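# Carry tube rack from window shelf bench to bookcase

## Task

Take the tube rack off the shelved bench by the window and put it on the middle shelf of the bookcase. At the end every tube must be fully seated in the rack, and neither the rack nor any tube may ever touch the floor. The robot must then release the rack and back away, must not tip over or finish leaning, and the rack must stay put on its own, not because the robot is holding it.

## Robot and tools

Robot: a Hello Robot Stretch 3 with a single arm. It has a two-wheel differential base (0.33 m long, 0.34 m wide), a lift that moves the arm up and down a mast, and a telescoping arm that reaches out to the robot's right side. The base cannot slide sideways, so to shift the gripper forward or back you drive the base. Turning in place pivots about the point between the drive wheels, 0.05 m behind the front edge. With the arm pulled in and the wrist folded, the swept circle has radius 0.28 m; an unfolded, level wrist pokes out past it.

Frames: the base frame sits on the floor between the drive wheels, x forward, y left, z up. hand_pose is reported in this frame at the point where closed fingertips meet; with all wrist joints at zero its x axis points up, y back toward the mast, z toward the rear. The odometry frame is the base frame as it was when the scene began. Heading is positive to the left, -3.142 to 3.142; wheel odometry counts slip as motion.

execute_actions: argument actions is a list holding one action or nothing (empty just reports state and pictures). An action may contain base, joints, or both, plus optional contact_limits; all its motions begin together. base holds exactly one key: translate_m (metres, -1 to 1, relative drive from the current spot, positive forward) or rotate_rad (radians, -3.2 to 3.2, relative turn, positive counter-clockwise seen from above). Base moves count from the position in the latest reported state. joints is one dictionary of absolute targets keyed by joint name: lift_m 0 to 1.1 (arm height); arm_m 0 to 0.52 (extension); wrist_yaw_rad -1.345 to 4.42 (0 along the arm, positive swings toward the front, 3.0 folded over the base); wrist_pitch_rad -1.57 to 0.451 (0 level, negative tips fingers down); wrist_roll_rad -2.911 to 2.911 (0 means fingers side by side, level); gripper_m -0.089 to 0.179 (larger is wider; actual fingertip gap is about 0.007 smaller when nearly shut and 0.025 smaller when fully open, zero below 0.007); head_pan_rad -3.953 to 1.73 (0 ahead, positive left, -1.57 looks along the arm); head_tilt_rad -1.53 to 0.419 (negative looks down). Done tolerances: 0.004 for lift, arm and gripper, 0.02 for yaw, roll and head, 0.05 for pitch. contact_limits accepts only arm_m: a motor effort percentage (1 to 100) at which the arm stops; smaller is softer, but too small halts immediately, and a value over the maximum is clipped. It also limits holding force until the next action. cameras picks which images come back: head_camera, nav_camera, wrist_camera or all; omitted or null gives all, [] gives none. Any unknown key, name or out-of-range number rejects the whole call and nothing moves. A joint or the base left out of an action may still be driving toward an earlier target.

wait: seconds from 0 to 10; commands nothing and returns the same report. zoom_image: camera plus region [x0, y0, x1, y1] in pixels of that camera's latest full image (top-left is 0,0), at most 504 by 504. finished_scene: pass the current scene number; it is final and says whether the job succeeded, then gives the next task. If a reply has no tool call, the session ends. When resuming, first send an empty execute_actions to learn the scene and task. The simulation keeps running while you compose a reply; the robot keeps its last command meanwhile.

Result lines: base_status and joint_status tell how each motion ended: done (base done only means wheels turned the commanded amount), off_target (stopped short, may still push), contact_stop, time_out, torque_fault. After the last three the target is dropped. Arm and lift halt on firm contact and go slack until commanded again; a slack lift can sag under load. Base, wrist and head have no contact stop and will keep pushing; a strained wrist servo can shut off for 10 s. on_its_own covers uncommanded joints; held at is the target held, not the position. motor_effort is percent of maximum, positive toward larger values, with peak in brackets; readings carry offset and noise. If a stop is reported, later motion calls in the same reply are skipped. lidar_m: 12 distances in metres, 30 degree sectors counter-clockwise starting straight ahead (4th left, 7th behind, 10th right), plane 0.17 m above the floor, range 0.15 to 12, dash for nothing; misses glass and thin legs, and the robot blocks some sectors when the lift is low. wrist_depth_mm and head_depth_mm: 7x7 grids of median depth in mm from the top left (head image is sideways). base_tilt in degrees, forward and right positive, with a fixed bias up to about 4. turned_by_wheels and turned_by_imu give turn since last report.

Cameras: head_camera and nav_camera move with the head pan/tilt; wrist_camera rides on the gripper. Calibration (K, distortion, T_world_to_cam mapping base frame to camera) is given per camera and is only approximately right.

Practical rules: the base is fast (0.30 m/s, 1.9 rad/s) only with lift_m under 0.30, arm_m under 0.03 and wrist_yaw_rad above 2.54; otherwise 0.10 m/s and 0.63 rad/s. Fold or unfold the wrist only with lift_m between 0.32 and 0.95, pitch -0.4 and roll about 0; once folded the lift may go down to 0.25. With yaw below -0.4 keep pitch at -0.5 or lower. To grasp, command gripper_m below the object's width; to release, open at least 0.02 beyond the contact value. Neither reading nor status confirms a hold, so check images. Too much squeeze triggers a force reduction; send a new value to regrip. Avoid drops, slips, slamming and hard shoves. Pushing into something rigid with the gripper above about 0.45 m can tip the robot, more so with a raised contact limit or a repeated push. Don't drive while gripping or pressing something fixed. If snagged or leaning, reverse the last move in small steps, pull the gripper free, and if still tipped lower lift_m to about 0.2. Loose objects may occasionally get nudged.

Each tool is called after "Call:" by a JSON object that holds its "method" and its "body".

## Session

Call:
{"method": "execute_actions", "body": {"actions": []}}

Scene clock: 0.00 s.
base_odometry: x=+0.000 y=+0.000 heading=+0.000 (m, m, rad; odometry frame)
turned_by_wheels: +0.000 (rad since the last result)
turned_by_imu: +0.000 (rad since the last result)
base_tilt: forward=+1.1 right=-1.0 (deg)
lidar_m: 1.95 1.88 1.45 1.22 1.55 1.86 1.44 1.57 1.91 1.74 1.75 2.25
head_depth_mm: 1665 2646 2667 2668 2654 2665 2400 / 1734 2594 2606 2620 2612 1966 2282 / 1679 2544 2546 2534 2549 2442 2355 / 1708 2507 2515 2506 2509 2493 2329 / 1711 2477 2454 2461 2464 2448 2311 / 1961 2430 2412 2436 2419 2400 2293 / 1986 2392 2369 2370 2365 2374 2265
base_status: not commanded
joint_positions: lift_m=+0.592 arm_m=-0.001 wrist_yaw_rad=+3.072 wrist_pitch_rad=-0.316 wrist_roll_rad=-0.011 gripper_m=+0.037 head_pan_rad=+0.003 head_tilt_rad=+0.005
joint_status: not commanded
motor_effort: left_wheel=+0 right_wheel=+0 lift_m=+24 arm_m=+0 wrist_yaw_rad=+0 wrist_pitch_rad=+8 wrist_roll_rad=+0 gripper_m=-1 head_pan_rad=+0 head_tilt_rad=+2 (%)
hand_pose: x=-0.0049 y=+0.0919 z=+0.6284 quat_wxyz=(+0.135, +0.698, +0.088, +0.698) (m; base frame)
wrist_depth_mm: - - - - - - - / - - - - - - - / - - - - - - - / - - - - - - - / - - - - - - - / 952 970 - 967 988 966 968 / 800 796 806 832 811 820 801
pictures: head_camera (sideways: a quarter turn clockwise sets it upright), nav_camera (sideways: a quarter turn counterclockwise sets it upright), wrist_camera
Images, in order (width x height): head_camera 896x504, nav_camera 672x504, wrist_camera 644x364.

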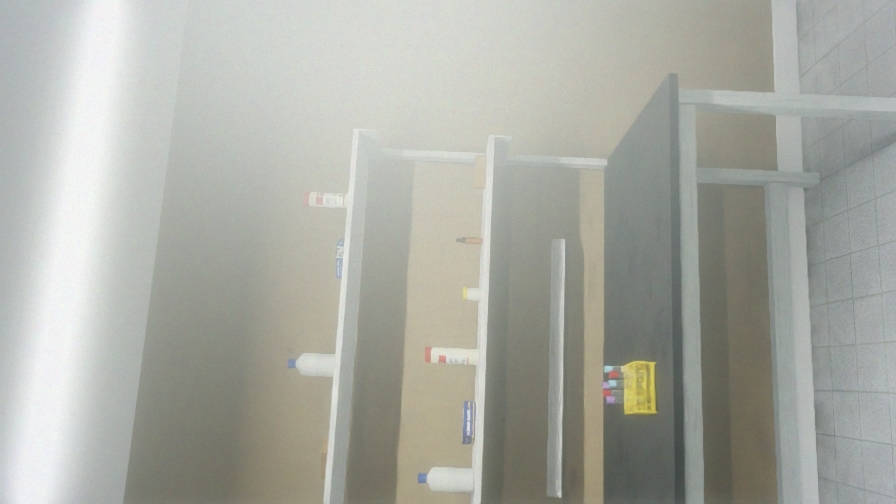

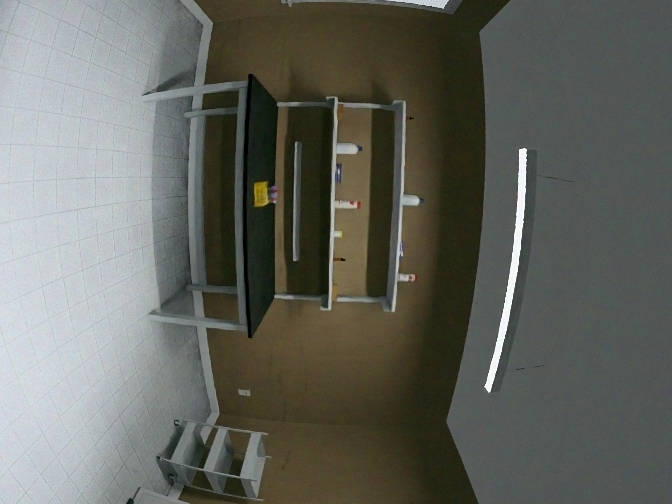

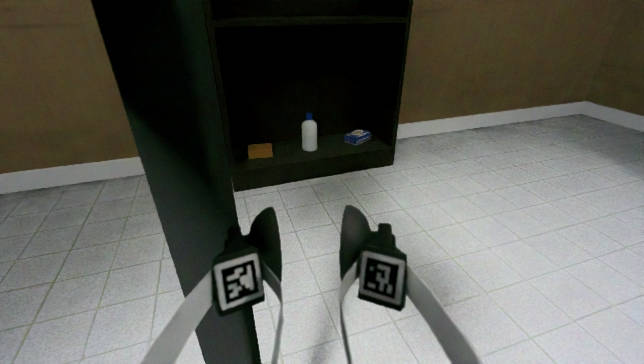

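Call:
{"method": "zoom_image", "body": {"camera": "head_camera", "region": [560, 320, 720, 450]}}

Call:
{"method": "execute_actions", "body": {"actions": [{"joints":{"head_pan_rad":1.5,"head_tilt_rad":-0.4}}]}}

Region (560, 320, 720, 450) of head_camera's 896x504 image, scaled by 3.150, with more detail than that image has; it fills the top 410 rows of this view, and the rest is white.

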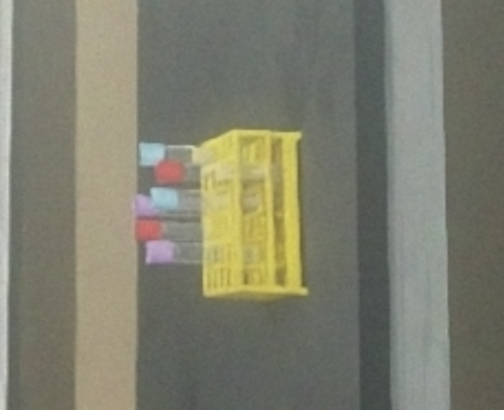

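Scene clock: 6.53 s.
base_odometry: x=+0.000 y=+0.000 heading=+0.000 (m, m, rad; odometry frame)
turned_by_wheels: +0.000 (rad since the last result)
turned_by_imu: +0.000 (rad since the last result)
base_tilt: forward=+1.1 right=-1.0 (deg)
lidar_m: 1.95 1.87 1.45 1.22 1.55 1.86 1.44 1.57 1.91 1.74 1.75 2.25
head_depth_mm: 1458 1555 1627 1809 2006 1790 1439 / 1421 1513 1581 1596 1713 1684 1439 / 1384 1486 1551 1602 1804 1667 1429 / 1355 1445 1496 1553 1734 1619 1430 / 1321 1399 1461 1510 1704 1610 1414 / 1293 1378 1429 1475 1649 1614 1417 / 1273 1354 1427 1537 1672 1729 1407
base_status: not commanded
joint_positions: lift_m=+0.592 arm_m=-0.001 wrist_yaw_rad=+3.072 wrist_pitch_rad=-0.316 wrist_roll_rad=-0.011 gripper_m=+0.037 head_pan_rad=+1.493 head_tilt_rad=-0.395
joint_status: all done
motor_effort: left_wheel=+0(0) right_wheel=+0(0) lift_m=+24(24) arm_m=+0(0) wrist_yaw_rad=+2(1) wrist_pitch_rad=+7(7) wrist_roll_rad=+0(0) gripper_m=+1(0) head_pan_rad=+3(39) head_tilt_rad=-2(29) (%)
hand_pose: x=-0.0049 y=+0.0919 z=+0.6284 quat_wxyz=(+0.135, +0.698, +0.088, +0.698) (m; base frame)
wrist_depth_mm: - - - - - - - / - - - - - - - / - - - - - - - / - - - - - - - / - - - - - - - / 942 972 - 986 960 965 945 / 811 810 824 828 814 815 787
pictures: head_camera (sideways: a quarter turn clockwise sets it upright), nav_camera (sideways: a quarter turn counterclockwise sets it upright), wrist_camera
camera_calibration (this result's frames):
head_camera: T_world_to_cam=[[0.0120253, -0.354024, -0.935159, 1.232], [-0.997947, 0.0545825, -0.033496, 0.0565341], [0.0629017, 0.933642, -0.352641, 0.416785], [0, 0, 0, 1]] pos_world=[0.0153864, 0.0439452, 1.30099]
nav_camera: T_world_to_cam=[[-0.0197042, 0.397111, 0.917559, -1.15163], [0.996939, -0.0616421, 0.048087, -0.0160692], [0.0756561, 0.915698, -0.394681, 0.472767], [0, 0, 0, 1]] pos_world=[-0.0424397, 0.0234238, 1.24406]
wrist_camera: T_world_to_cam=[[0.995667, -0.0913626, 0.0173482, -0.00546905], [-0.0304191, -0.496257, -0.867643, 0.619592], [0.0878793, 0.863355, -0.496886, 0.393997], [0, 0, 0, 1]] pos_world=[-0.0103314, -0.0331821, 0.73345]
Images, in order (width x height): head_camera 896x504, nav_camera 672x504, wrist_camera 644x364.

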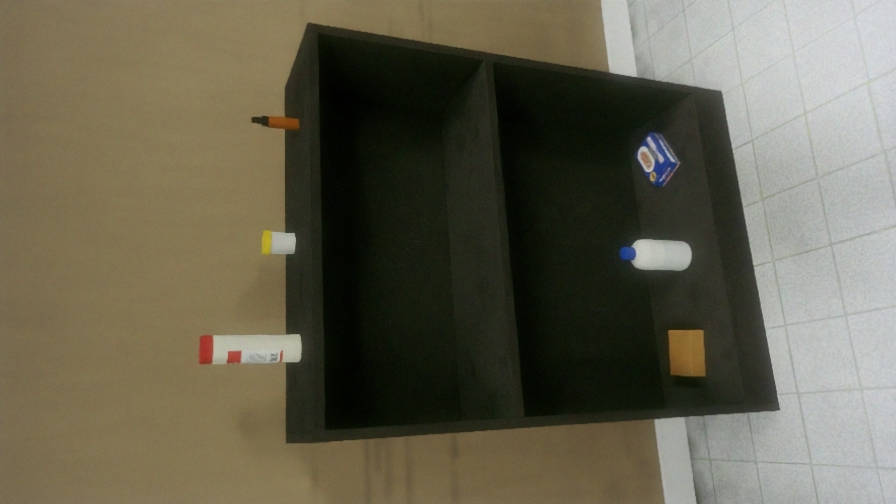

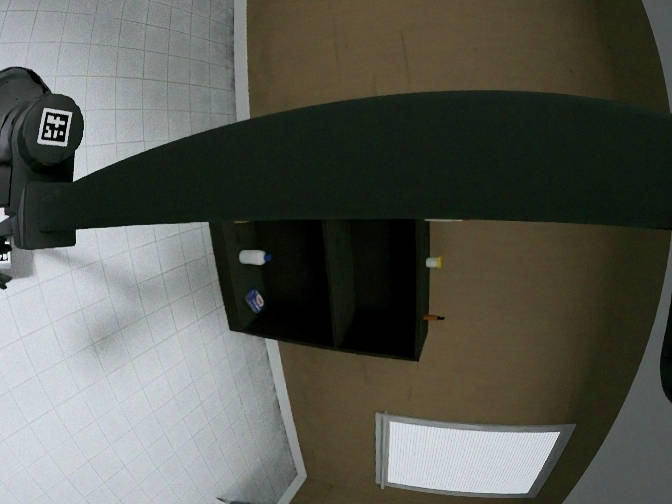

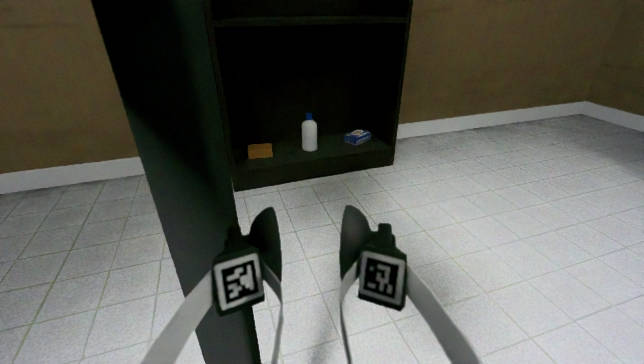

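Call:
{"method": "execute_actions", "body": {"actions": [{"base":{"translate_m":0.8},"joints":{"head_pan_rad":0.2,"head_tilt_rad":-0.5,"lift_m":0.9}}], "cameras": ["head_camera"]}}

Scene clock: 24.47 s.
base_odometry: x=+0.800 y=+0.000 heading=+0.000 (m, m, rad; odometry frame)
turned_by_wheels: +0.000 (rad since the last result)
turned_by_imu: +0.001 (rad since the last result)
base_tilt: forward=+1.1 right=-1.0 (deg)
lidar_m: 1.64 1.65 1.25 1.65 1.58 2.05 2.24 2.47 1.77 1.62 1.64 1.18
head_depth_mm: 1472 1590 1669 1150 1957 1613 1341 / 1478 1597 1642 1142 1962 1608 1331 / 1490 1611 1617 1133 1951 1598 1331 / 1460 1601 1610 1127 1923 1598 1331 / 1483 1599 1698 1170 1923 1590 1322 / 1475 1612 1688 1164 1923 1584 1318 / 1463 1643 1662 1152 1928 1574 1314
base_status: done
joint_positions: lift_m=+0.900 arm_m=-0.001 wrist_yaw_rad=+3.072 wrist_pitch_rad=-0.317 wrist_roll_rad=-0.011 gripper_m=+0.037 head_pan_rad=+0.207 head_tilt_rad=-0.494
joint_status: all done
motor_effort: left_wheel=-1(8) right_wheel=+0(4) lift_m=+28(30) arm_m=+0(0) wrist_yaw_rad=+1(0) wrist_pitch_rad=+8(8) wrist_roll_rad=+0(0) gripper_m=+0(0) head_pan_rad=-4(40) head_tilt_rad=-3(15) (%)
hand_pose: x=-0.0049 y=+0.0918 z=+0.9357 quat_wxyz=(+0.136, +0.698, +0.088, +0.698) (m; base frame)
wrist_depth_mm: - - - - - - - / - - - - - - - / - - - - - - 966 / - - - - - - - / - - - - - - - / - - - - - - - / - - - - - - -
pictures: head_camera (sideways: a quarter turn clockwise sets it upright)
camera_calibration (this result's frames):
head_camera: T_world_to_cam=[[-0.425219, -0.129801, -0.895734, 1.18323], [-0.231474, 0.972346, -0.0310184, 0.0486288], [0.87499, 0.19415, -0.443506, 0.530076], [0, 0, 0, 1]] pos_world=[0.0505757, 0.00338576, 1.29646]
Images, in order (width x height): head_camera 896x504.

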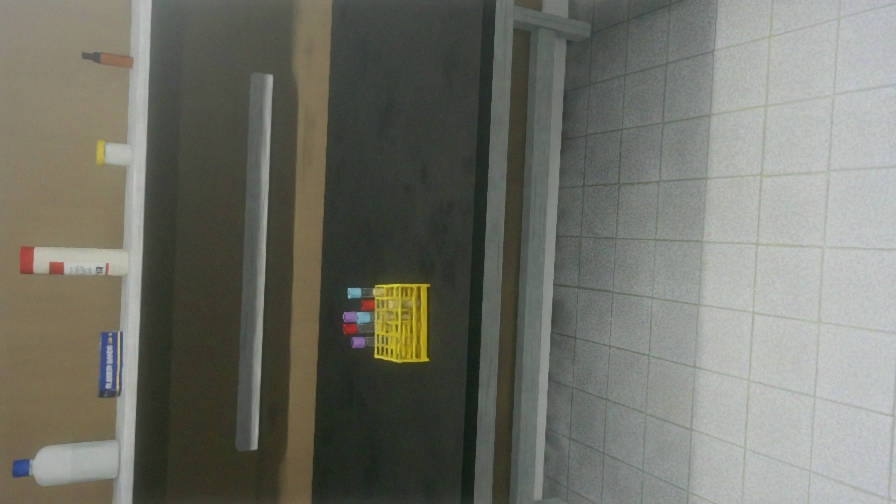

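Call:
{"method": "execute_actions", "body": {"actions": [{"base":{"translate_m":0.25},"joints":{"wrist_pitch_rad":-0.4,"gripper_m":0.179}}], "cameras": []}}

Call:
{"method": "execute_actions", "body": {"actions": [{"base":{"rotate_rad":1.571},"joints":{"head_pan_rad":-1.4,"head_tilt_rad":-0.6}}], "cameras": []}}

Call:
{"method": "execute_actions", "body": {"actions": [{"base":{"translate_m":0.33},"joints":{"wrist_yaw_rad":0}}]}}

Scene clock: 36.60 s.
base_odometry: x=+1.050 y=+0.000 heading=+0.000 (m, m, rad; odometry frame)
turned_by_wheels: +0.000 (rad since the last result)
turned_by_imu: +0.001 (rad since the last result)
base_tilt: forward=+1.1 right=-1.0 (deg)
lidar_m: 1.40 1.41 1.10 1.76 1.76 1.76 2.48 2.68 1.72 1.58 1.60 0.95
head_depth_mm: 1263 1370 1471 1152 914 1627 1346 / 1277 1373 1475 1143 908 1601 1336 / 1266 1381 1484 1132 907 1599 1330 / 1283 1382 1499 1123 912 1598 1324 / 1257 1390 1475 1068 913 1591 1323 / 1279 1401 1466 988 918 1576 1318 / 1286 1400 1460 1098 921 1574 1314
base_status: done
joint_positions: lift_m=+0.900 arm_m=-0.001 wrist_yaw_rad=+3.072 wrist_pitch_rad=-0.412 wrist_roll_rad=-0.011 gripper_m=+0.179 head_pan_rad=+0.207 head_tilt_rad=-0.494
joint_status: all done
motor_effort: left_wheel=+0(6) right_wheel=+0(4) lift_m=+28(28) arm_m=+0(0) wrist_yaw_rad=+0(1) wrist_pitch_rad=+6(7) wrist_roll_rad=+0(0) gripper_m=+0(100) head_pan_rad=-3(4) head_tilt_rad=-2(3) (%)
hand_pose: x=-0.0056 y=+0.0810 z=+0.9138 quat_wxyz=(+0.168, +0.693, +0.122, +0.691) (m; base frame)
wrist_depth_mm: - - - - - - - / - - - - - 997 889 / - - - - - - 700 / - - - - - - - / - - - - - - - / - - - - - - - / - - - - - - -
pictures: none
No camera images: the call's "cameras" was empty. Leave "cameras" out to get every camera's image.

Scene clock: 40.03 s.
base_odometry: x=+1.050 y=+0.000 heading=+1.571 (m, m, rad; odometry frame)
turned_by_wheels: +1.571 (rad since the last result)
turned_by_imu: +1.551 (rad since the last result)
base_tilt: forward=+1.1 right=-1.0 (deg)
lidar_m: 1.76 1.46 1.75 2.49 2.73 1.72 1.58 1.59 0.95 1.40 1.41 1.10
head_depth_mm: 1267 1404 1339 962 1760 1486 - / 1250 1392 1336 956 1750 1486 - / 1249 1399 1325 951 1747 1479 - / 1263 1379 1312 947 1730 1507 - / 1267 1380 1302 942 1726 1465 1277 / 1292 1379 1295 933 1722 1462 1246 / 1300 1388 1282 927 1749 1453 1241
base_status: done
joint_positions: lift_m=+0.900 arm_m=-0.001 wrist_yaw_rad=+3.072 wrist_pitch_rad=-0.413 wrist_roll_rad=-0.011 gripper_m=+0.179 head_pan_rad=-1.393 head_tilt_rad=-0.592
joint_status: all done
motor_effort: left_wheel=-3(9) right_wheel=+3(7) lift_m=+27(28) arm_m=-1(0) wrist_yaw_rad=+1(0) wrist_pitch_rad=+7(7) wrist_roll_rad=+0(0) gripper_m=+0(0) head_pan_rad=-4(40) head_tilt_rad=-4(14) (%)
hand_pose: x=-0.0056 y=+0.0810 z=+0.9137 quat_wxyz=(+0.168, +0.693, +0.122, +0.691) (m; base frame)
wrist_depth_mm: - - - - - - - / - - - - - - - / - - - - - - - / - - - - - - - / - - - - - - - / - - - - - - - / - - - - - - -
pictures: none
No camera images: the call's "cameras" was empty. Leave "cameras" out to get every camera's image.

Scene clock: 44.50 s.
base_odometry: x=+1.050 y=+0.330 heading=+1.571 (m, m, rad; odometry frame)
turned_by_wheels: +0.000 (rad since the last result)
turned_by_imu: +0.000 (rad since the last result)
base_tilt: forward=+1.1 right=-1.0 (deg)
lidar_m: 1.43 1.16 1.55 2.53 2.87 2.07 1.90 1.90 1.13 1.33 0.88 0.84
head_depth_mm: 1213 1306 1341 962 1656 1526 - / 1199 1310 1329 917 1638 - - / 1202 1318 1323 916 1640 1507 1225 / 1186 1337 1311 945 1639 1436 1248 / 1209 1338 1307 942 1629 1463 1240 / 1210 1360 1293 936 1673 1460 1241 / 1244 1364 1282 930 1659 1465 1242
base_status: done
joint_positions: lift_m=+0.900 arm_m=-0.001 wrist_yaw_rad=+0.002 wrist_pitch_rad=-0.413 wrist_roll_rad=-0.011 gripper_m=+0.179 head_pan_rad=-1.393 head_tilt_rad=-0.592
joint_status: all done
motor_effort: left_wheel=-3(6) right_wheel=+2(8) lift_m=+28(28) arm_m=+0(0) wrist_yaw_rad=-2(4) wrist_pitch_rad=+7(7) wrist_roll_rad=+0(0) gripper_m=+0(0) head_pan_rad=-3(4) head_tilt_rad=-4(4) (%)
hand_pose: x=-0.0210 y=-0.3687 z=+0.9137 quat_wxyz=(+0.696, +0.147, -0.688, -0.143) (m; base frame)
wrist_depth_mm: 996 - - - - - - / 919 868 883 889 875 901 - / 595 624 611 624 638 648 706 / 472 471 520 602 - - - / 500 - - - - - - / - - - - - - - / - - - - - - -
pictures: head_camera (sideways: a quarter turn clockwise sets it upright), nav_camera (sideways: a quarter turn counterclockwise sets it upright), wrist_camera
camera_calibration (this result's frames):
head_camera: T_world_to_cam=[[-0.132493, 0.513497, -0.847801, 1.11893], [0.978197, 0.205751, -0.0282521, 0.0376446], [0.159928, -0.833059, -0.529562, 0.646411], [0, 0, 0, 1]] pos_world=[0.00804702, -0.0438121, 1.292]
nav_camera: T_world_to_cam=[[0.150068, -0.549024, 0.822224, -1.02833], [-0.978476, -0.201623, 0.0439566, 0.00136996], [0.141646, -0.811123, -0.567464, 0.697185], [0, 0, 0, 1]] pos_world=[0.0569064, 0.00120182, 1.24108]
wrist_camera: T_world_to_cam=[[-0.99965, 0.0179556, 0.0194074, -0.0399185], [-0.00544162, 0.578591, -0.8156, 0.987277], [-0.0258735, -0.81542, -0.578291, 0.387913], [0, 0, 0, 1]] pos_world=[-0.0244955, -0.2542, 1.03032]
Images, in order (width x height): head_camera 896x504, nav_camera 672x504, wrist_camera 644x364.

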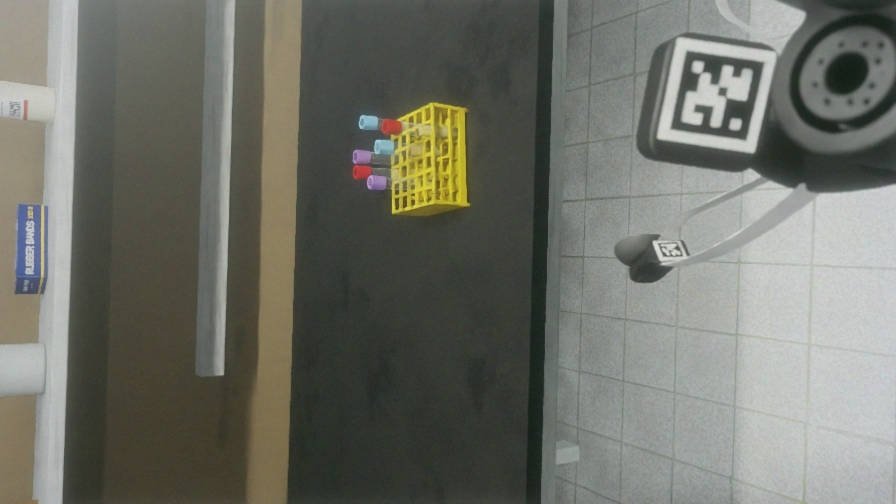

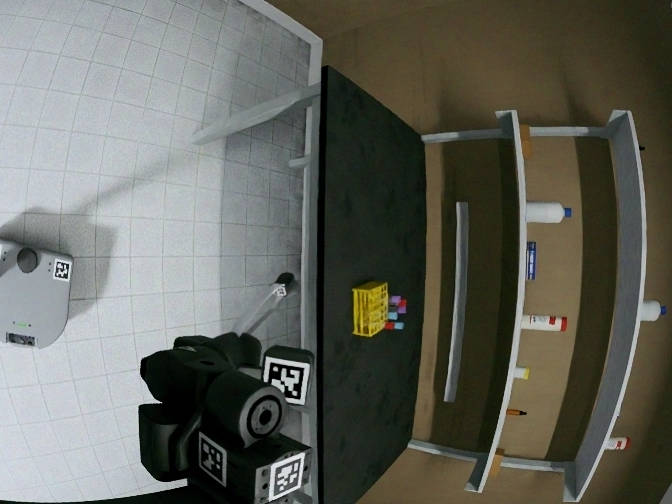

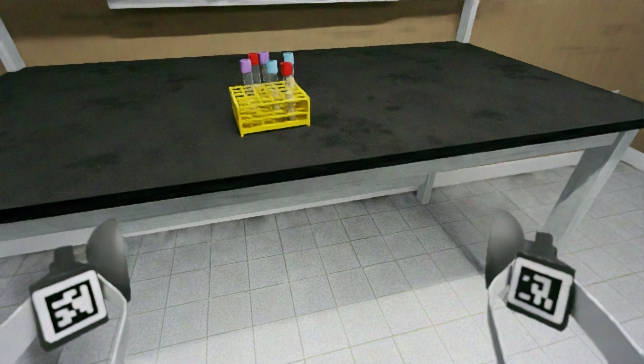

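Call:
{"method": "execute_actions", "body": {"actions": [{"base":{"rotate_rad":0.3},"joints":{"wrist_pitch_rad":0,"lift_m":0.8}}], "cameras": []}}

Call:
{"method": "execute_actions", "body": {"actions": [{"base":{"translate_m":-0.177},"joints":{"arm_m":0.12,"head_pan_rad":-1.57,"head_tilt_rad":-0.7}}], "cameras": ["head_camera","wrist_camera"]}}

Scene clock: 56.50 s.
base_odometry: x=+1.050 y=+0.330 heading=+1.871 (m, m, rad; odometry frame)
turned_by_wheels: +0.300 (rad since the last result)
turned_by_imu: +0.296 (rad since the last result)
base_tilt: forward=+1.1 right=-1.0 (deg)
lidar_m: 1.15 1.38 2.28 2.53 2.40 1.94 1.90 1.13 1.36 1.33 0.84 1.45
head_depth_mm: 1177 1275 1340 924 826 1488 1262 / 1184 1304 1326 954 853 1520 - / 1232 1374 1322 951 1641 1482 1295 / 1256 1421 1315 945 1733 1461 1255 / 1183 1435 1307 943 1722 1458 1245 / 1383 1523 1675 943 1671 1357 1249 / 1430 1581 1775 1875 1671 1458 1243
base_status: done
joint_positions: lift_m=+0.800 arm_m=-0.001 wrist_yaw_rad=+0.002 wrist_pitch_rad=-0.027 wrist_roll_rad=-0.011 gripper_m=+0.179 head_pan_rad=-1.393 head_tilt_rad=-0.592
joint_status: all done
motor_effort: left_wheel=-3(11) right_wheel=+3(7) lift_m=+20(27) arm_m=+0(0) wrist_yaw_rad=-2(2) wrist_pitch_rad=+14(15) wrist_roll_rad=+0(0) gripper_m=+0(0) head_pan_rad=-3(3) head_tilt_rad=-3(4) (%)
hand_pose: x=-0.0210 y=-0.3991 z=+0.9079 quat_wxyz=(+0.711, +0.011, -0.703, -0.009) (m; base frame)
wrist_depth_mm: - - - - 951 973 983 / - - - - - - - / - - - - - - - / - - 968 940 677 896 903 / 620 559 547 547 537 579 527 / 517 512 506 509 492 503 492 / 589 - - - - - -
pictures: none
No camera images: the call's "cameras" was empty. Leave "cameras" out to get every camera's image.

Scene clock: 59.87 s.
base_odometry: x=+1.102 y=+0.161 heading=+1.871 (m, m, rad; odometry frame)
turned_by_wheels: +0.000 (rad since the last result)
turned_by_imu: +0.000 (rad since the last result)
base_tilt: forward=+1.2 right=-1.0 (deg)
lidar_m: 1.33 1.55 2.57 2.56 2.17 1.76 1.72 0.99 1.34 1.32 0.94 1.63
head_depth_mm: 1196 1309 1080 832 1728 - - / 1215 1327 1077 857 - - 1188 / 1229 1351 1024 852 - - 1196 / 1241 1352 1061 857 1621 1374 1195 / 1250 1371 1060 877 1613 1368 1188 / 1287 1392 1056 883 1614 1370 1183 / 1305 1394 1049 895 1615 1368 1184
base_status: done
joint_positions: lift_m=+0.800 arm_m=+0.120 wrist_yaw_rad=+0.002 wrist_pitch_rad=-0.027 wrist_roll_rad=-0.011 gripper_m=+0.179 head_pan_rad=-1.563 head_tilt_rad=-0.691
joint_status: all done
motor_effort: left_wheel=-3(9) right_wheel=+2(4) lift_m=+20(20) arm_m=+3(3) wrist_yaw_rad=-1(2) wrist_pitch_rad=+14(15) wrist_roll_rad=+0(0) gripper_m=+0(0) head_pan_rad=-4(17) head_tilt_rad=-4(16) (%)
hand_pose: x=-0.0211 y=-0.5202 z=+0.9080 quat_wxyz=(+0.711, +0.010, -0.703, -0.009) (m; base frame)
wrist_depth_mm: 811 876 916 925 938 991 914 / - - - - - - - / - - - - - - - / - 992 950 808 914 934 905 / 558 568 558 465 546 580 536 / - 393 389 387 378 363 381 / 383 334 328 329 328 314 311
pictures: head_camera (sideways: a quarter turn clockwise sets it upright), wrist_camera
camera_calibration (this result's frames):
head_camera: T_world_to_cam=[[-0.0443223, 0.609479, -0.791562, 1.04507], [0.998886, 0.0399022, -0.0252076, 0.0335514], [0.0162215, -0.791797, -0.610568, 0.752676], [0, 0, 0, 1]] pos_world=[0.000596172, -0.0423178, 1.28764]
wrist_camera: T_world_to_cam=[[-0.999648, 0.0244289, 0.0103469, -0.0255916], [-0.00447529, 0.229146, -0.973382, 1.03176], [-0.0261496, -0.973085, -0.228956, -0.138125], [0, 0, 0, 1]] pos_world=[-0.0245771, -0.370207, 0.97294]
Images, in order (width x height): head_camera 896x504, wrist_camera 644x364.

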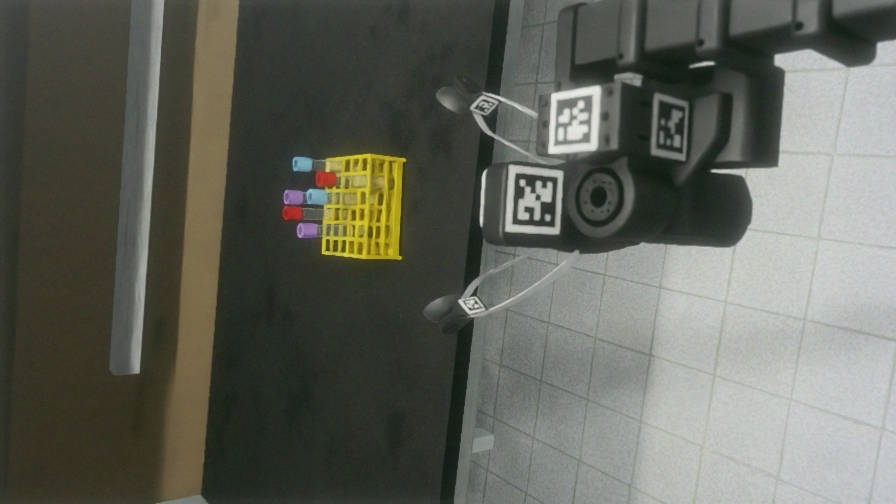

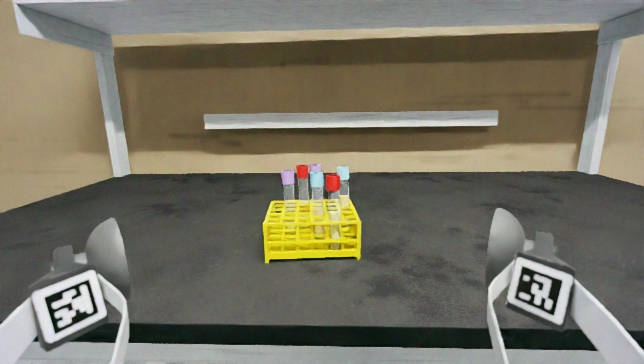

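Call:
{"method": "execute_actions", "body": {"actions": [{"base":{"translate_m":-0.006},"joints":{"arm_m":0.24,"lift_m":0.75,"wrist_pitch_rad":-0.15}}], "cameras": ["head_camera","wrist_camera"]}}

Scene clock: 69.63 s.
base_odometry: x=+1.104 y=+0.155 heading=+1.870 (m, m, rad; odometry frame)
turned_by_wheels: +0.000 (rad since the last result)
turned_by_imu: +0.000 (rad since the last result)
base_tilt: forward=+1.1 right=-1.1 (deg)
lidar_m: 1.33 1.55 2.57 2.56 2.16 1.76 1.72 0.98 1.34 1.32 0.94 1.64
head_depth_mm: 1198 1308 1078 831 1647 - - / 1212 1325 1074 869 - 1368 1185 / 1236 1346 1023 884 - 1378 1193 / 1245 1345 1063 869 1636 1377 1192 / 1245 1371 1057 876 1623 1375 1188 / 1282 1390 1052 881 1617 1369 1185 / 1306 1392 1048 896 1614 1366 1183
base_status: done
joint_positions: lift_m=+0.750 arm_m=+0.240 wrist_yaw_rad=+0.001 wrist_pitch_rad=-0.166 wrist_roll_rad=-0.011 gripper_m=+0.179 head_pan_rad=-1.563 head_tilt_rad=-0.691
joint_status: all done
motor_effort: left_wheel=-3(10) right_wheel=+3(5) lift_m=+20(20) arm_m=+3(4) wrist_yaw_rad=-2(2) wrist_pitch_rad=+8(14) wrist_roll_rad=+0(0) gripper_m=+0(0) head_pan_rad=-3(4) head_tilt_rad=-3(4) (%)
hand_pose: x=-0.0211 y=-0.6334 z=+0.8229 quat_wxyz=(+0.709, +0.060, -0.700, -0.058) (m; base frame)
wrist_depth_mm: 903 884 871 878 872 848 845 / 953 961 922 911 942 917 887 / 726 724 708 711 718 680 698 / 416 410 360 321 399 399 396 / 294 288 288 282 282 300 279 / - 220 219 218 217 208 217 / - 204 202 199 195 193 191
pictures: head_camera (sideways: a quarter turn clockwise sets it upright), wrist_camera
camera_calibration (this result's frames):
head_camera: T_world_to_cam=[[-0.0443091, 0.609505, -0.791543, 1.04504], [0.998886, 0.0398811, -0.0252066, 0.03355], [0.016204, -0.791778, -0.610594, 0.752709], [0, 0, 0, 1]] pos_world=[0.00059524, -0.0423172, 1.28764]
wrist_camera: T_world_to_cam=[[-0.99964, 0.0229698, 0.0138442, -0.0258127], [-0.00460268, 0.361613, -0.932317, 1.02503], [-0.0264213, -0.932045, -0.361377, -0.13285], [0, 0, 0, 1]] pos_world=[-0.0245956, -0.493893, 0.908002]
Images, in order (width x height): head_camera 896x504, wrist_camera 644x364.

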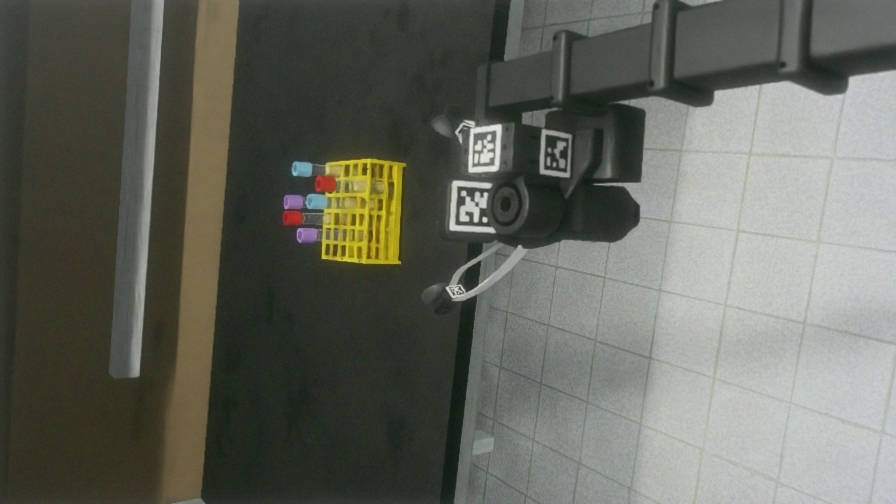

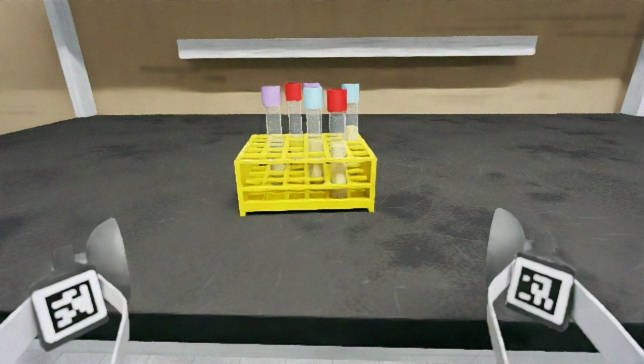

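Call:
{"method": "execute_actions", "body": {"actions": [{"joints":{"arm_m":0.33,"lift_m":0.73}}], "cameras": ["head_camera","wrist_camera"]}}

Scene clock: 74.80 s.
base_odometry: x=+1.104 y=+0.155 heading=+1.870 (m, m, rad; odometry frame)
turned_by_wheels: +0.000 (rad since the last result)
turned_by_imu: +0.000 (rad since the last result)
base_tilt: forward=+1.1 right=-0.9 (deg)
lidar_m: 1.33 1.55 2.58 2.55 2.16 1.76 1.72 0.98 1.34 1.32 0.94 1.63
head_depth_mm: 1196 1312 1080 830 1651 1420 - / 1215 1324 1076 889 1590 1384 1196 / 1227 1343 1018 - 1578 1377 1189 / 1241 1349 1065 870 1607 1383 1192 / 1250 1369 1057 876 1622 1368 1191 / 1282 1390 1048 879 1609 1375 1185 / 1310 1390 1046 897 1612 1364 1184
base_status: not commanded
joint_positions: lift_m=+0.730 arm_m=+0.330 wrist_yaw_rad=+0.001 wrist_pitch_rad=-0.166 wrist_roll_rad=-0.011 gripper_m=+0.179 head_pan_rad=-1.563 head_tilt_rad=-0.691
joint_status: all done
motor_effort: left_wheel=-3(3) right_wheel=+2(2) lift_m=+20(19) arm_m=+3(6) wrist_yaw_rad=-2(2) wrist_pitch_rad=+8(8) wrist_roll_rad=+0(0) gripper_m=+0(0) head_pan_rad=-4(3) head_tilt_rad=-4(4) (%)
hand_pose: x=-0.0211 y=-0.7234 z=+0.8029 quat_wxyz=(+0.709, +0.060, -0.700, -0.058) (m; base frame)
wrist_depth_mm: 823 807 787 724 765 763 770 / 870 867 847 279 824 838 788 / 640 629 612 607 597 600 595 / 356 353 257 229 292 342 342 / 248 247 223 229 231 257 240 / - 189 188 188 187 178 186 / - 153 152 152 152 151 150
pictures: head_camera (sideways: a quarter turn clockwise sets it upright), wrist_camera
camera_calibration (this result's frames):
head_camera: T_world_to_cam=[[-0.0443088, 0.609511, -0.791538, 1.04503], [0.998886, 0.0398807, -0.0252063, 0.0335497], [0.0162035, -0.791774, -0.6106, 0.752717], [0, 0, 0, 1]] pos_world=[0.000595214, -0.0423171, 1.28764]
wrist_camera: T_world_to_cam=[[-0.99964, 0.0229759, 0.0138496, -0.0234704], [-0.00459964, 0.361818, -0.932237, 1.03896], [-0.02643, -0.931965, -0.361582, -0.223741], [0, 0, 0, 1]] pos_world=[-0.0245966, -0.583893, 0.887979]
Images, in order (width x height): head_camera 896x504, wrist_camera 644x364.

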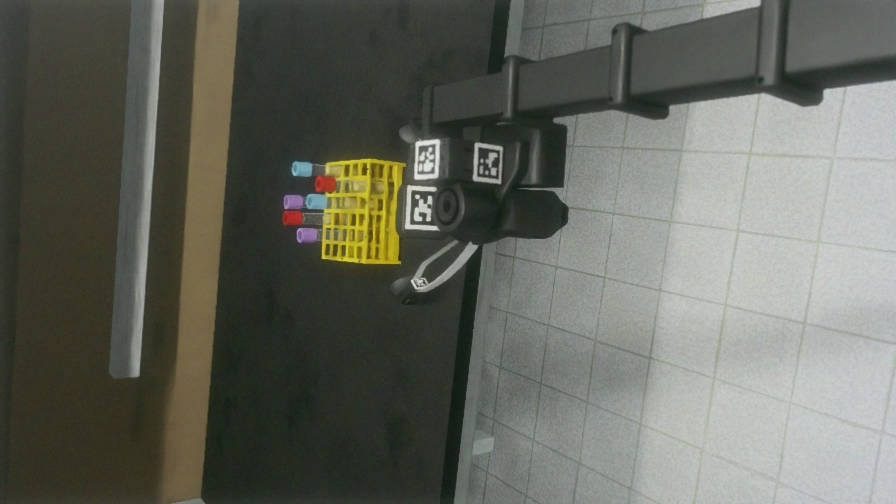

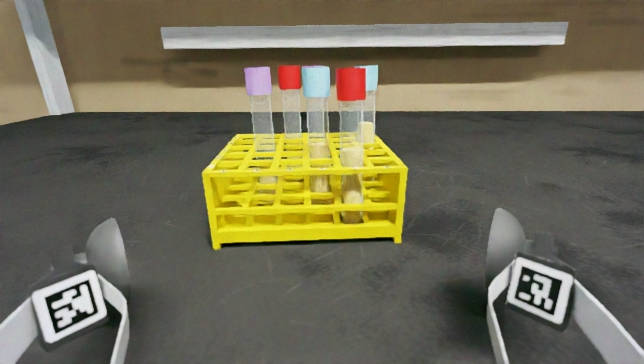

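Call:
{"method": "execute_actions", "body": {"actions": [{"joints":{"arm_m":0.425},"contact_limits":{"arm_m":15}}], "cameras": ["head_camera","wrist_camera"]}}

Scene clock: 81.30 s.
base_odometry: x=+1.104 y=+0.155 heading=+1.870 (m, m, rad; odometry frame)
turned_by_wheels: +0.000 (rad since the last result)
turned_by_imu: +0.000 (rad since the last result)
base_tilt: forward=+1.1 right=-1.0 (deg)
lidar_m: 1.33 1.55 2.58 2.56 2.17 1.75 1.71 0.98 1.34 1.32 0.94 1.64
head_depth_mm: 1193 1310 1080 831 1648 - - / 1212 1331 1072 - 1628 1380 1198 / 1231 1349 1114 - 1634 1374 1197 / 1242 1345 1061 868 1629 1378 1194 / 1247 1368 1054 874 1624 1375 1196 / 1280 1393 1054 879 1612 1363 1183 / 1304 1396 1049 896 1603 1367 1187
base_status: not commanded
joint_positions: lift_m=+0.730 arm_m=+0.425 wrist_yaw_rad=+0.001 wrist_pitch_rad=-0.166 wrist_roll_rad=-0.011 gripper_m=+0.179 head_pan_rad=-1.563 head_tilt_rad=-0.691
joint_status: all done
motor_effort: left_wheel=-3(3) right_wheel=+2(3) lift_m=+21(20) arm_m=+3(5) wrist_yaw_rad=-2(2) wrist_pitch_rad=+8(9) wrist_roll_rad=+0(0) gripper_m=+1(0) head_pan_rad=-3(3) head_tilt_rad=-4(4) (%)
contact_limits: arm_m 15 (drawing in: default 19, maximum 30; extending or still: default 26, maximum 42)
hand_pose: x=-0.0211 y=-0.8184 z=+0.8029 quat_wxyz=(+0.709, +0.060, -0.700, -0.058) (m; base frame)
wrist_depth_mm: 724 720 722 687 681 674 666 / 771 780 757 190 739 723 730 / 631 612 610 523 453 591 592 / 354 348 204 204 190 342 336 / 244 153 141 140 127 256 238 / - 125 149 149 137 170 184 / - 142 135 140 139 145 151
pictures: head_camera (sideways: a quarter turn clockwise sets it upright), wrist_camera
camera_calibration (this result's frames):
head_camera: T_world_to_cam=[[-0.0443085, 0.609516, -0.791534, 1.04503], [0.998886, 0.0398802, -0.0252061, 0.0335495], [0.016203, -0.79177, -0.610604, 0.752723], [0, 0, 0, 1]] pos_world=[0.000595188, -0.042317, 1.28764]
wrist_camera: T_world_to_cam=[[-0.99964, 0.0229822, 0.0138495, -0.021284], [-0.0045973, 0.361819, -0.932237, 1.07333], [-0.0264358, -0.931965, -0.361583, -0.31228], [0, 0, 0, 1]] pos_world=[-0.0245973, -0.678896, 0.887979]
Images, in order (width x height): head_camera 896x504, wrist_camera 644x364.

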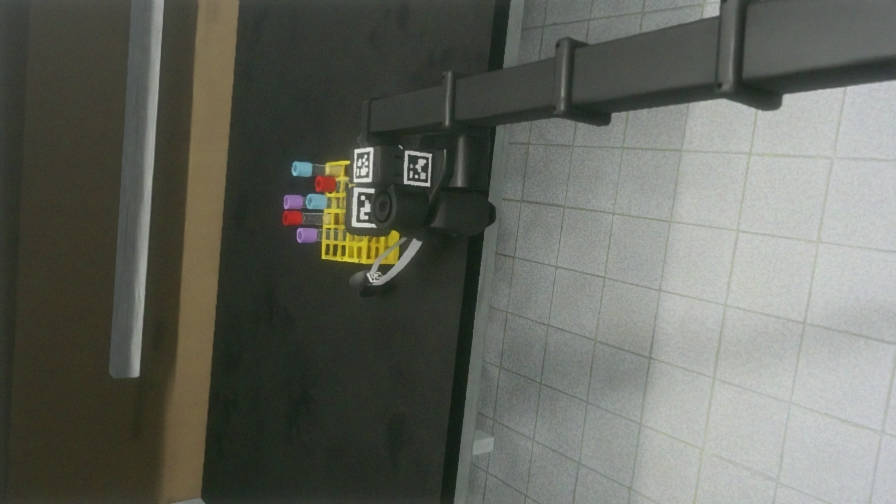

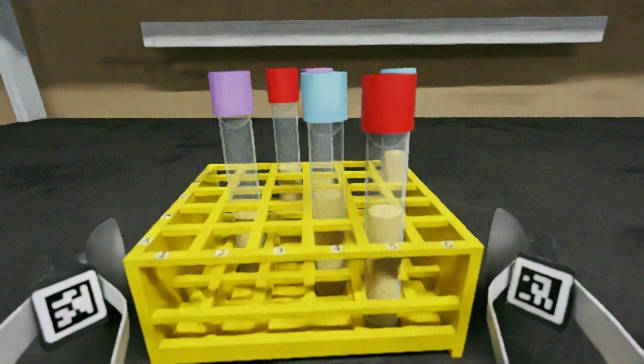

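Call:
{"method": "execute_actions", "body": {"actions": [{"joints":{"arm_m":0.47},"contact_limits":{"arm_m":15}}], "cameras": ["head_camera","wrist_camera"]}}

Scene clock: 87.43 s.
base_odometry: x=+1.104 y=+0.155 heading=+1.870 (m, m, rad; odometry frame)
turned_by_wheels: +0.000 (rad since the last result)
turned_by_imu: +0.000 (rad since the last result)
base_tilt: forward=+1.1 right=-1.0 (deg)
lidar_m: 1.34 1.56 2.58 2.56 2.17 1.76 1.72 0.98 1.34 1.32 0.94 1.64
head_depth_mm: 1199 1308 1078 831 1638 - - / 1215 1328 1120 - 1593 1389 1199 / 1228 1341 1112 801 1632 1376 1193 / 1242 1351 1058 862 1630 1371 1190 / 1253 1366 1053 874 1621 1378 1186 / 1282 1391 1055 881 1616 1372 1187 / 1306 1391 1047 897 1607 1364 1182
base_status: not commanded
joint_positions: lift_m=+0.730 arm_m=+0.470 wrist_yaw_rad=+0.001 wrist_pitch_rad=-0.166 wrist_roll_rad=-0.011 gripper_m=+0.179 head_pan_rad=-1.563 head_tilt_rad=-0.691
joint_status: all done
motor_effort: left_wheel=-3(3) right_wheel=+2(3) lift_m=+21(20) arm_m=+3(6) wrist_yaw_rad=-1(2) wrist_pitch_rad=+8(9) wrist_roll_rad=+0(0) gripper_m=+0(0) head_pan_rad=-4(4) head_tilt_rad=-4(4) (%)
contact_limits: arm_m 15 (drawing in: default 19, maximum 30; extending or still: default 26, maximum 42)
hand_pose: x=-0.0211 y=-0.8634 z=+0.8028 quat_wxyz=(+0.709, +0.060, -0.700, -0.058) (m; base frame)
wrist_depth_mm: 701 693 662 659 647 575 585 / 743 728 696 181 686 679 679 / 632 616 606 530 465 590 584 / 353 351 205 194 292 338 337 / 245 229 150 141 128 252 241 / - 114 142 142 129 120 185 / - 134 131 127 129 145 150
pictures: head_camera (sideways: a quarter turn clockwise sets it upright), wrist_camera
camera_calibration (this result's frames):
head_camera: T_world_to_cam=[[-0.0443083, 0.609517, -0.791534, 1.04503], [0.998886, 0.03988, -0.0252061, 0.0335494], [0.0162028, -0.79177, -0.610605, 0.752724], [0, 0, 0, 1]] pos_world=[0.000595178, -0.042317, 1.28764]
wrist_camera: T_world_to_cam=[[-0.99964, 0.0229895, 0.0138515, -0.0202476], [-0.00459439, 0.361894, -0.932208, 1.08963], [-0.0264438, -0.931936, -0.361658, -0.354115], [0, 0, 0, 1]] pos_world=[-0.0245982, -0.723875, 0.887971]
Images, in order (width x height): head_camera 896x504, wrist_camera 644x364.

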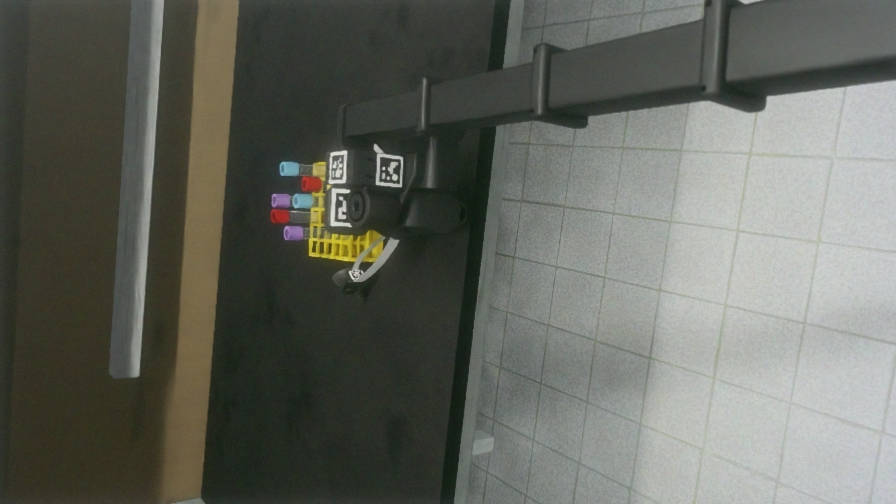

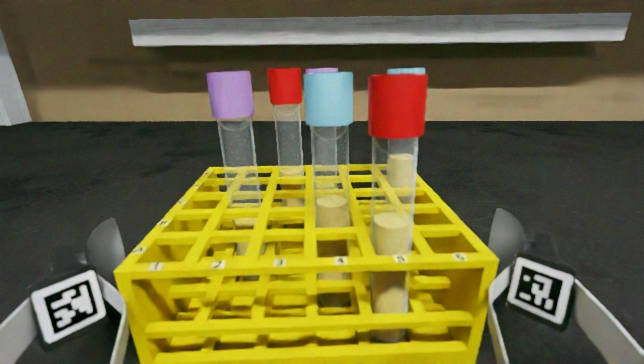

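Call:
{"method": "execute_actions", "body": {"actions": [{"joints":{"gripper_m":0.09}}], "cameras": []}}

Call:
{"method": "execute_actions", "body": {"actions": [{"joints":{"lift_m":0.75}}], "cameras": ["head_camera","wrist_camera"]}}

Scene clock: 94.10 s.
base_odometry: x=+1.104 y=+0.155 heading=+1.870 (m, m, rad; odometry frame)
turned_by_wheels: +0.000 (rad since the last result)
turned_by_imu: +0.000 (rad since the last result)
base_tilt: forward=+1.0 right=-1.0 (deg)
lidar_m: 1.34 1.55 2.57 2.55 2.16 1.76 1.71 0.98 1.34 1.32 0.94 1.64
head_depth_mm: 1196 1309 1080 831 1649 - - / 1212 1327 1118 - 1599 1388 1199 / 1232 1355 1112 800 1627 1376 1196 / 1242 1344 1108 864 1628 1379 1193 / 1250 1372 1055 875 1618 1374 1189 / 1278 1389 1053 882 1616 1366 1184 / 1304 1393 1046 898 1611 1365 1188
base_status: not commanded
joint_positions: lift_m=+0.730 arm_m=+0.470 wrist_yaw_rad=+0.001 wrist_pitch_rad=-0.166 wrist_roll_rad=-0.011 gripper_m=+0.092 head_pan_rad=-1.563 head_tilt_rad=-0.691
joint_status: all done
motor_effort: left_wheel=-3(3) right_wheel=+2(2) lift_m=+21(20) arm_m=+3(4) wrist_yaw_rad=-2(2) wrist_pitch_rad=+8(8) wrist_roll_rad=+0(0) gripper_m=-35(100) head_pan_rad=-4(3) head_tilt_rad=-5(4) (%)
hand_pose: x=-0.0211 y=-0.8634 z=+0.8028 quat_wxyz=(+0.709, +0.060, -0.700, -0.058) (m; base frame)
wrist_depth_mm: 706 680 678 655 591 579 574 / 717 747 708 190 683 689 689 / 619 616 601 514 519 582 578 / 350 352 206 186 195 343 343 / 244 190 142 150 138 248 239 / 198 135 152 155 142 - 185 / - 145 140 141 141 151 150
pictures: none
No camera images: the call's "cameras" was empty. Leave "cameras" out to get every camera's image.

Scene clock: 95.03 s.
base_odometry: x=+1.104 y=+0.155 heading=+1.870 (m, m, rad; odometry frame)
turned_by_wheels: +0.000 (rad since the last result)
turned_by_imu: +0.000 (rad since the last result)
base_tilt: forward=+1.1 right=-1.0 (deg)
lidar_m: 1.34 1.56 2.57 2.56 2.16 1.75 1.72 0.98 1.34 1.32 0.94 1.63
head_depth_mm: 1194 1308 1076 831 1646 - - / 1215 1329 1123 - 1597 1383 1198 / 1232 1351 1140 802 1636 1380 1192 / 1241 1348 1104 861 1621 1371 1191 / 1251 1372 1057 874 1624 1373 1189 / 1283 1394 1052 881 1620 1367 1186 / 1306 1390 1048 897 1611 1368 1185
base_status: not commanded
joint_positions: lift_m=+0.750 arm_m=+0.470 wrist_yaw_rad=+0.001 wrist_pitch_rad=-0.180 wrist_roll_rad=-0.011 gripper_m=+0.095 head_pan_rad=-1.563 head_tilt_rad=-0.691
joint_status: all done
motor_effort: left_wheel=-3(3) right_wheel=+2(3) lift_m=+28(27) arm_m=+2(3) wrist_yaw_rad=-2(2) wrist_pitch_rad=+16(17) wrist_roll_rad=+0(0) gripper_m=-32(34) head_pan_rad=-4(4) head_tilt_rad=-4(4) (%)
hand_pose: x=-0.0211 y=-0.8624 z=+0.8188 quat_wxyz=(+0.708, +0.065, -0.700, -0.063) (m; base frame)
wrist_depth_mm: 679 675 619 609 592 594 639 / 739 730 697 719 684 691 687 / 664 651 567 504 567 622 616 / 386 379 331 330 346 382 373 / 273 272 158 154 137 277 265 / 219 134 153 152 140 - 208 / 167 160 143 146 139 170 170
pictures: head_camera (sideways: a quarter turn clockwise sets it upright), wrist_camera
camera_calibration (this result's frames):
head_camera: T_world_to_cam=[[-0.0443083, 0.609517, -0.791534, 1.04503], [0.998886, 0.03988, -0.0252061, 0.0335494], [0.0162028, -0.791769, -0.610605, 0.752724], [0, 0, 0, 1]] pos_world=[0.000595178, -0.042317, 1.28764]
wrist_camera: T_world_to_cam=[[-0.999639, 0.0227871, 0.014206, -0.0209572], [-0.00461198, 0.375479, -0.92682, 1.11145], [-0.0264536, -0.926551, -0.375238, -0.331696], [0, 0, 0, 1]] pos_world=[-0.0245982, -0.724181, 0.905947]
Images, in order (width x height): head_camera 896x504, wrist_camera 644x364.

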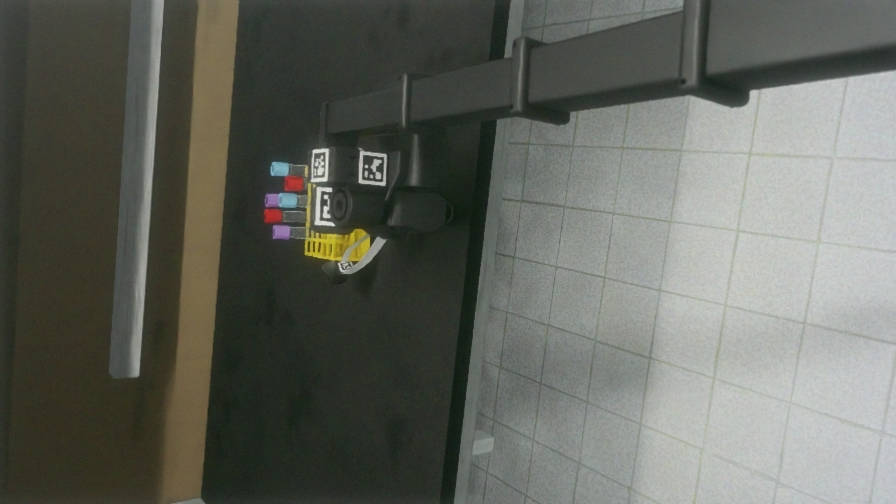

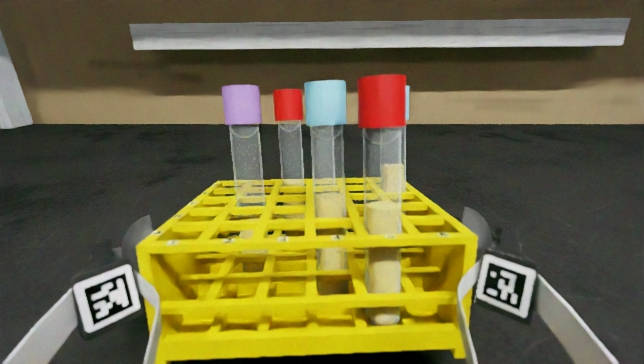

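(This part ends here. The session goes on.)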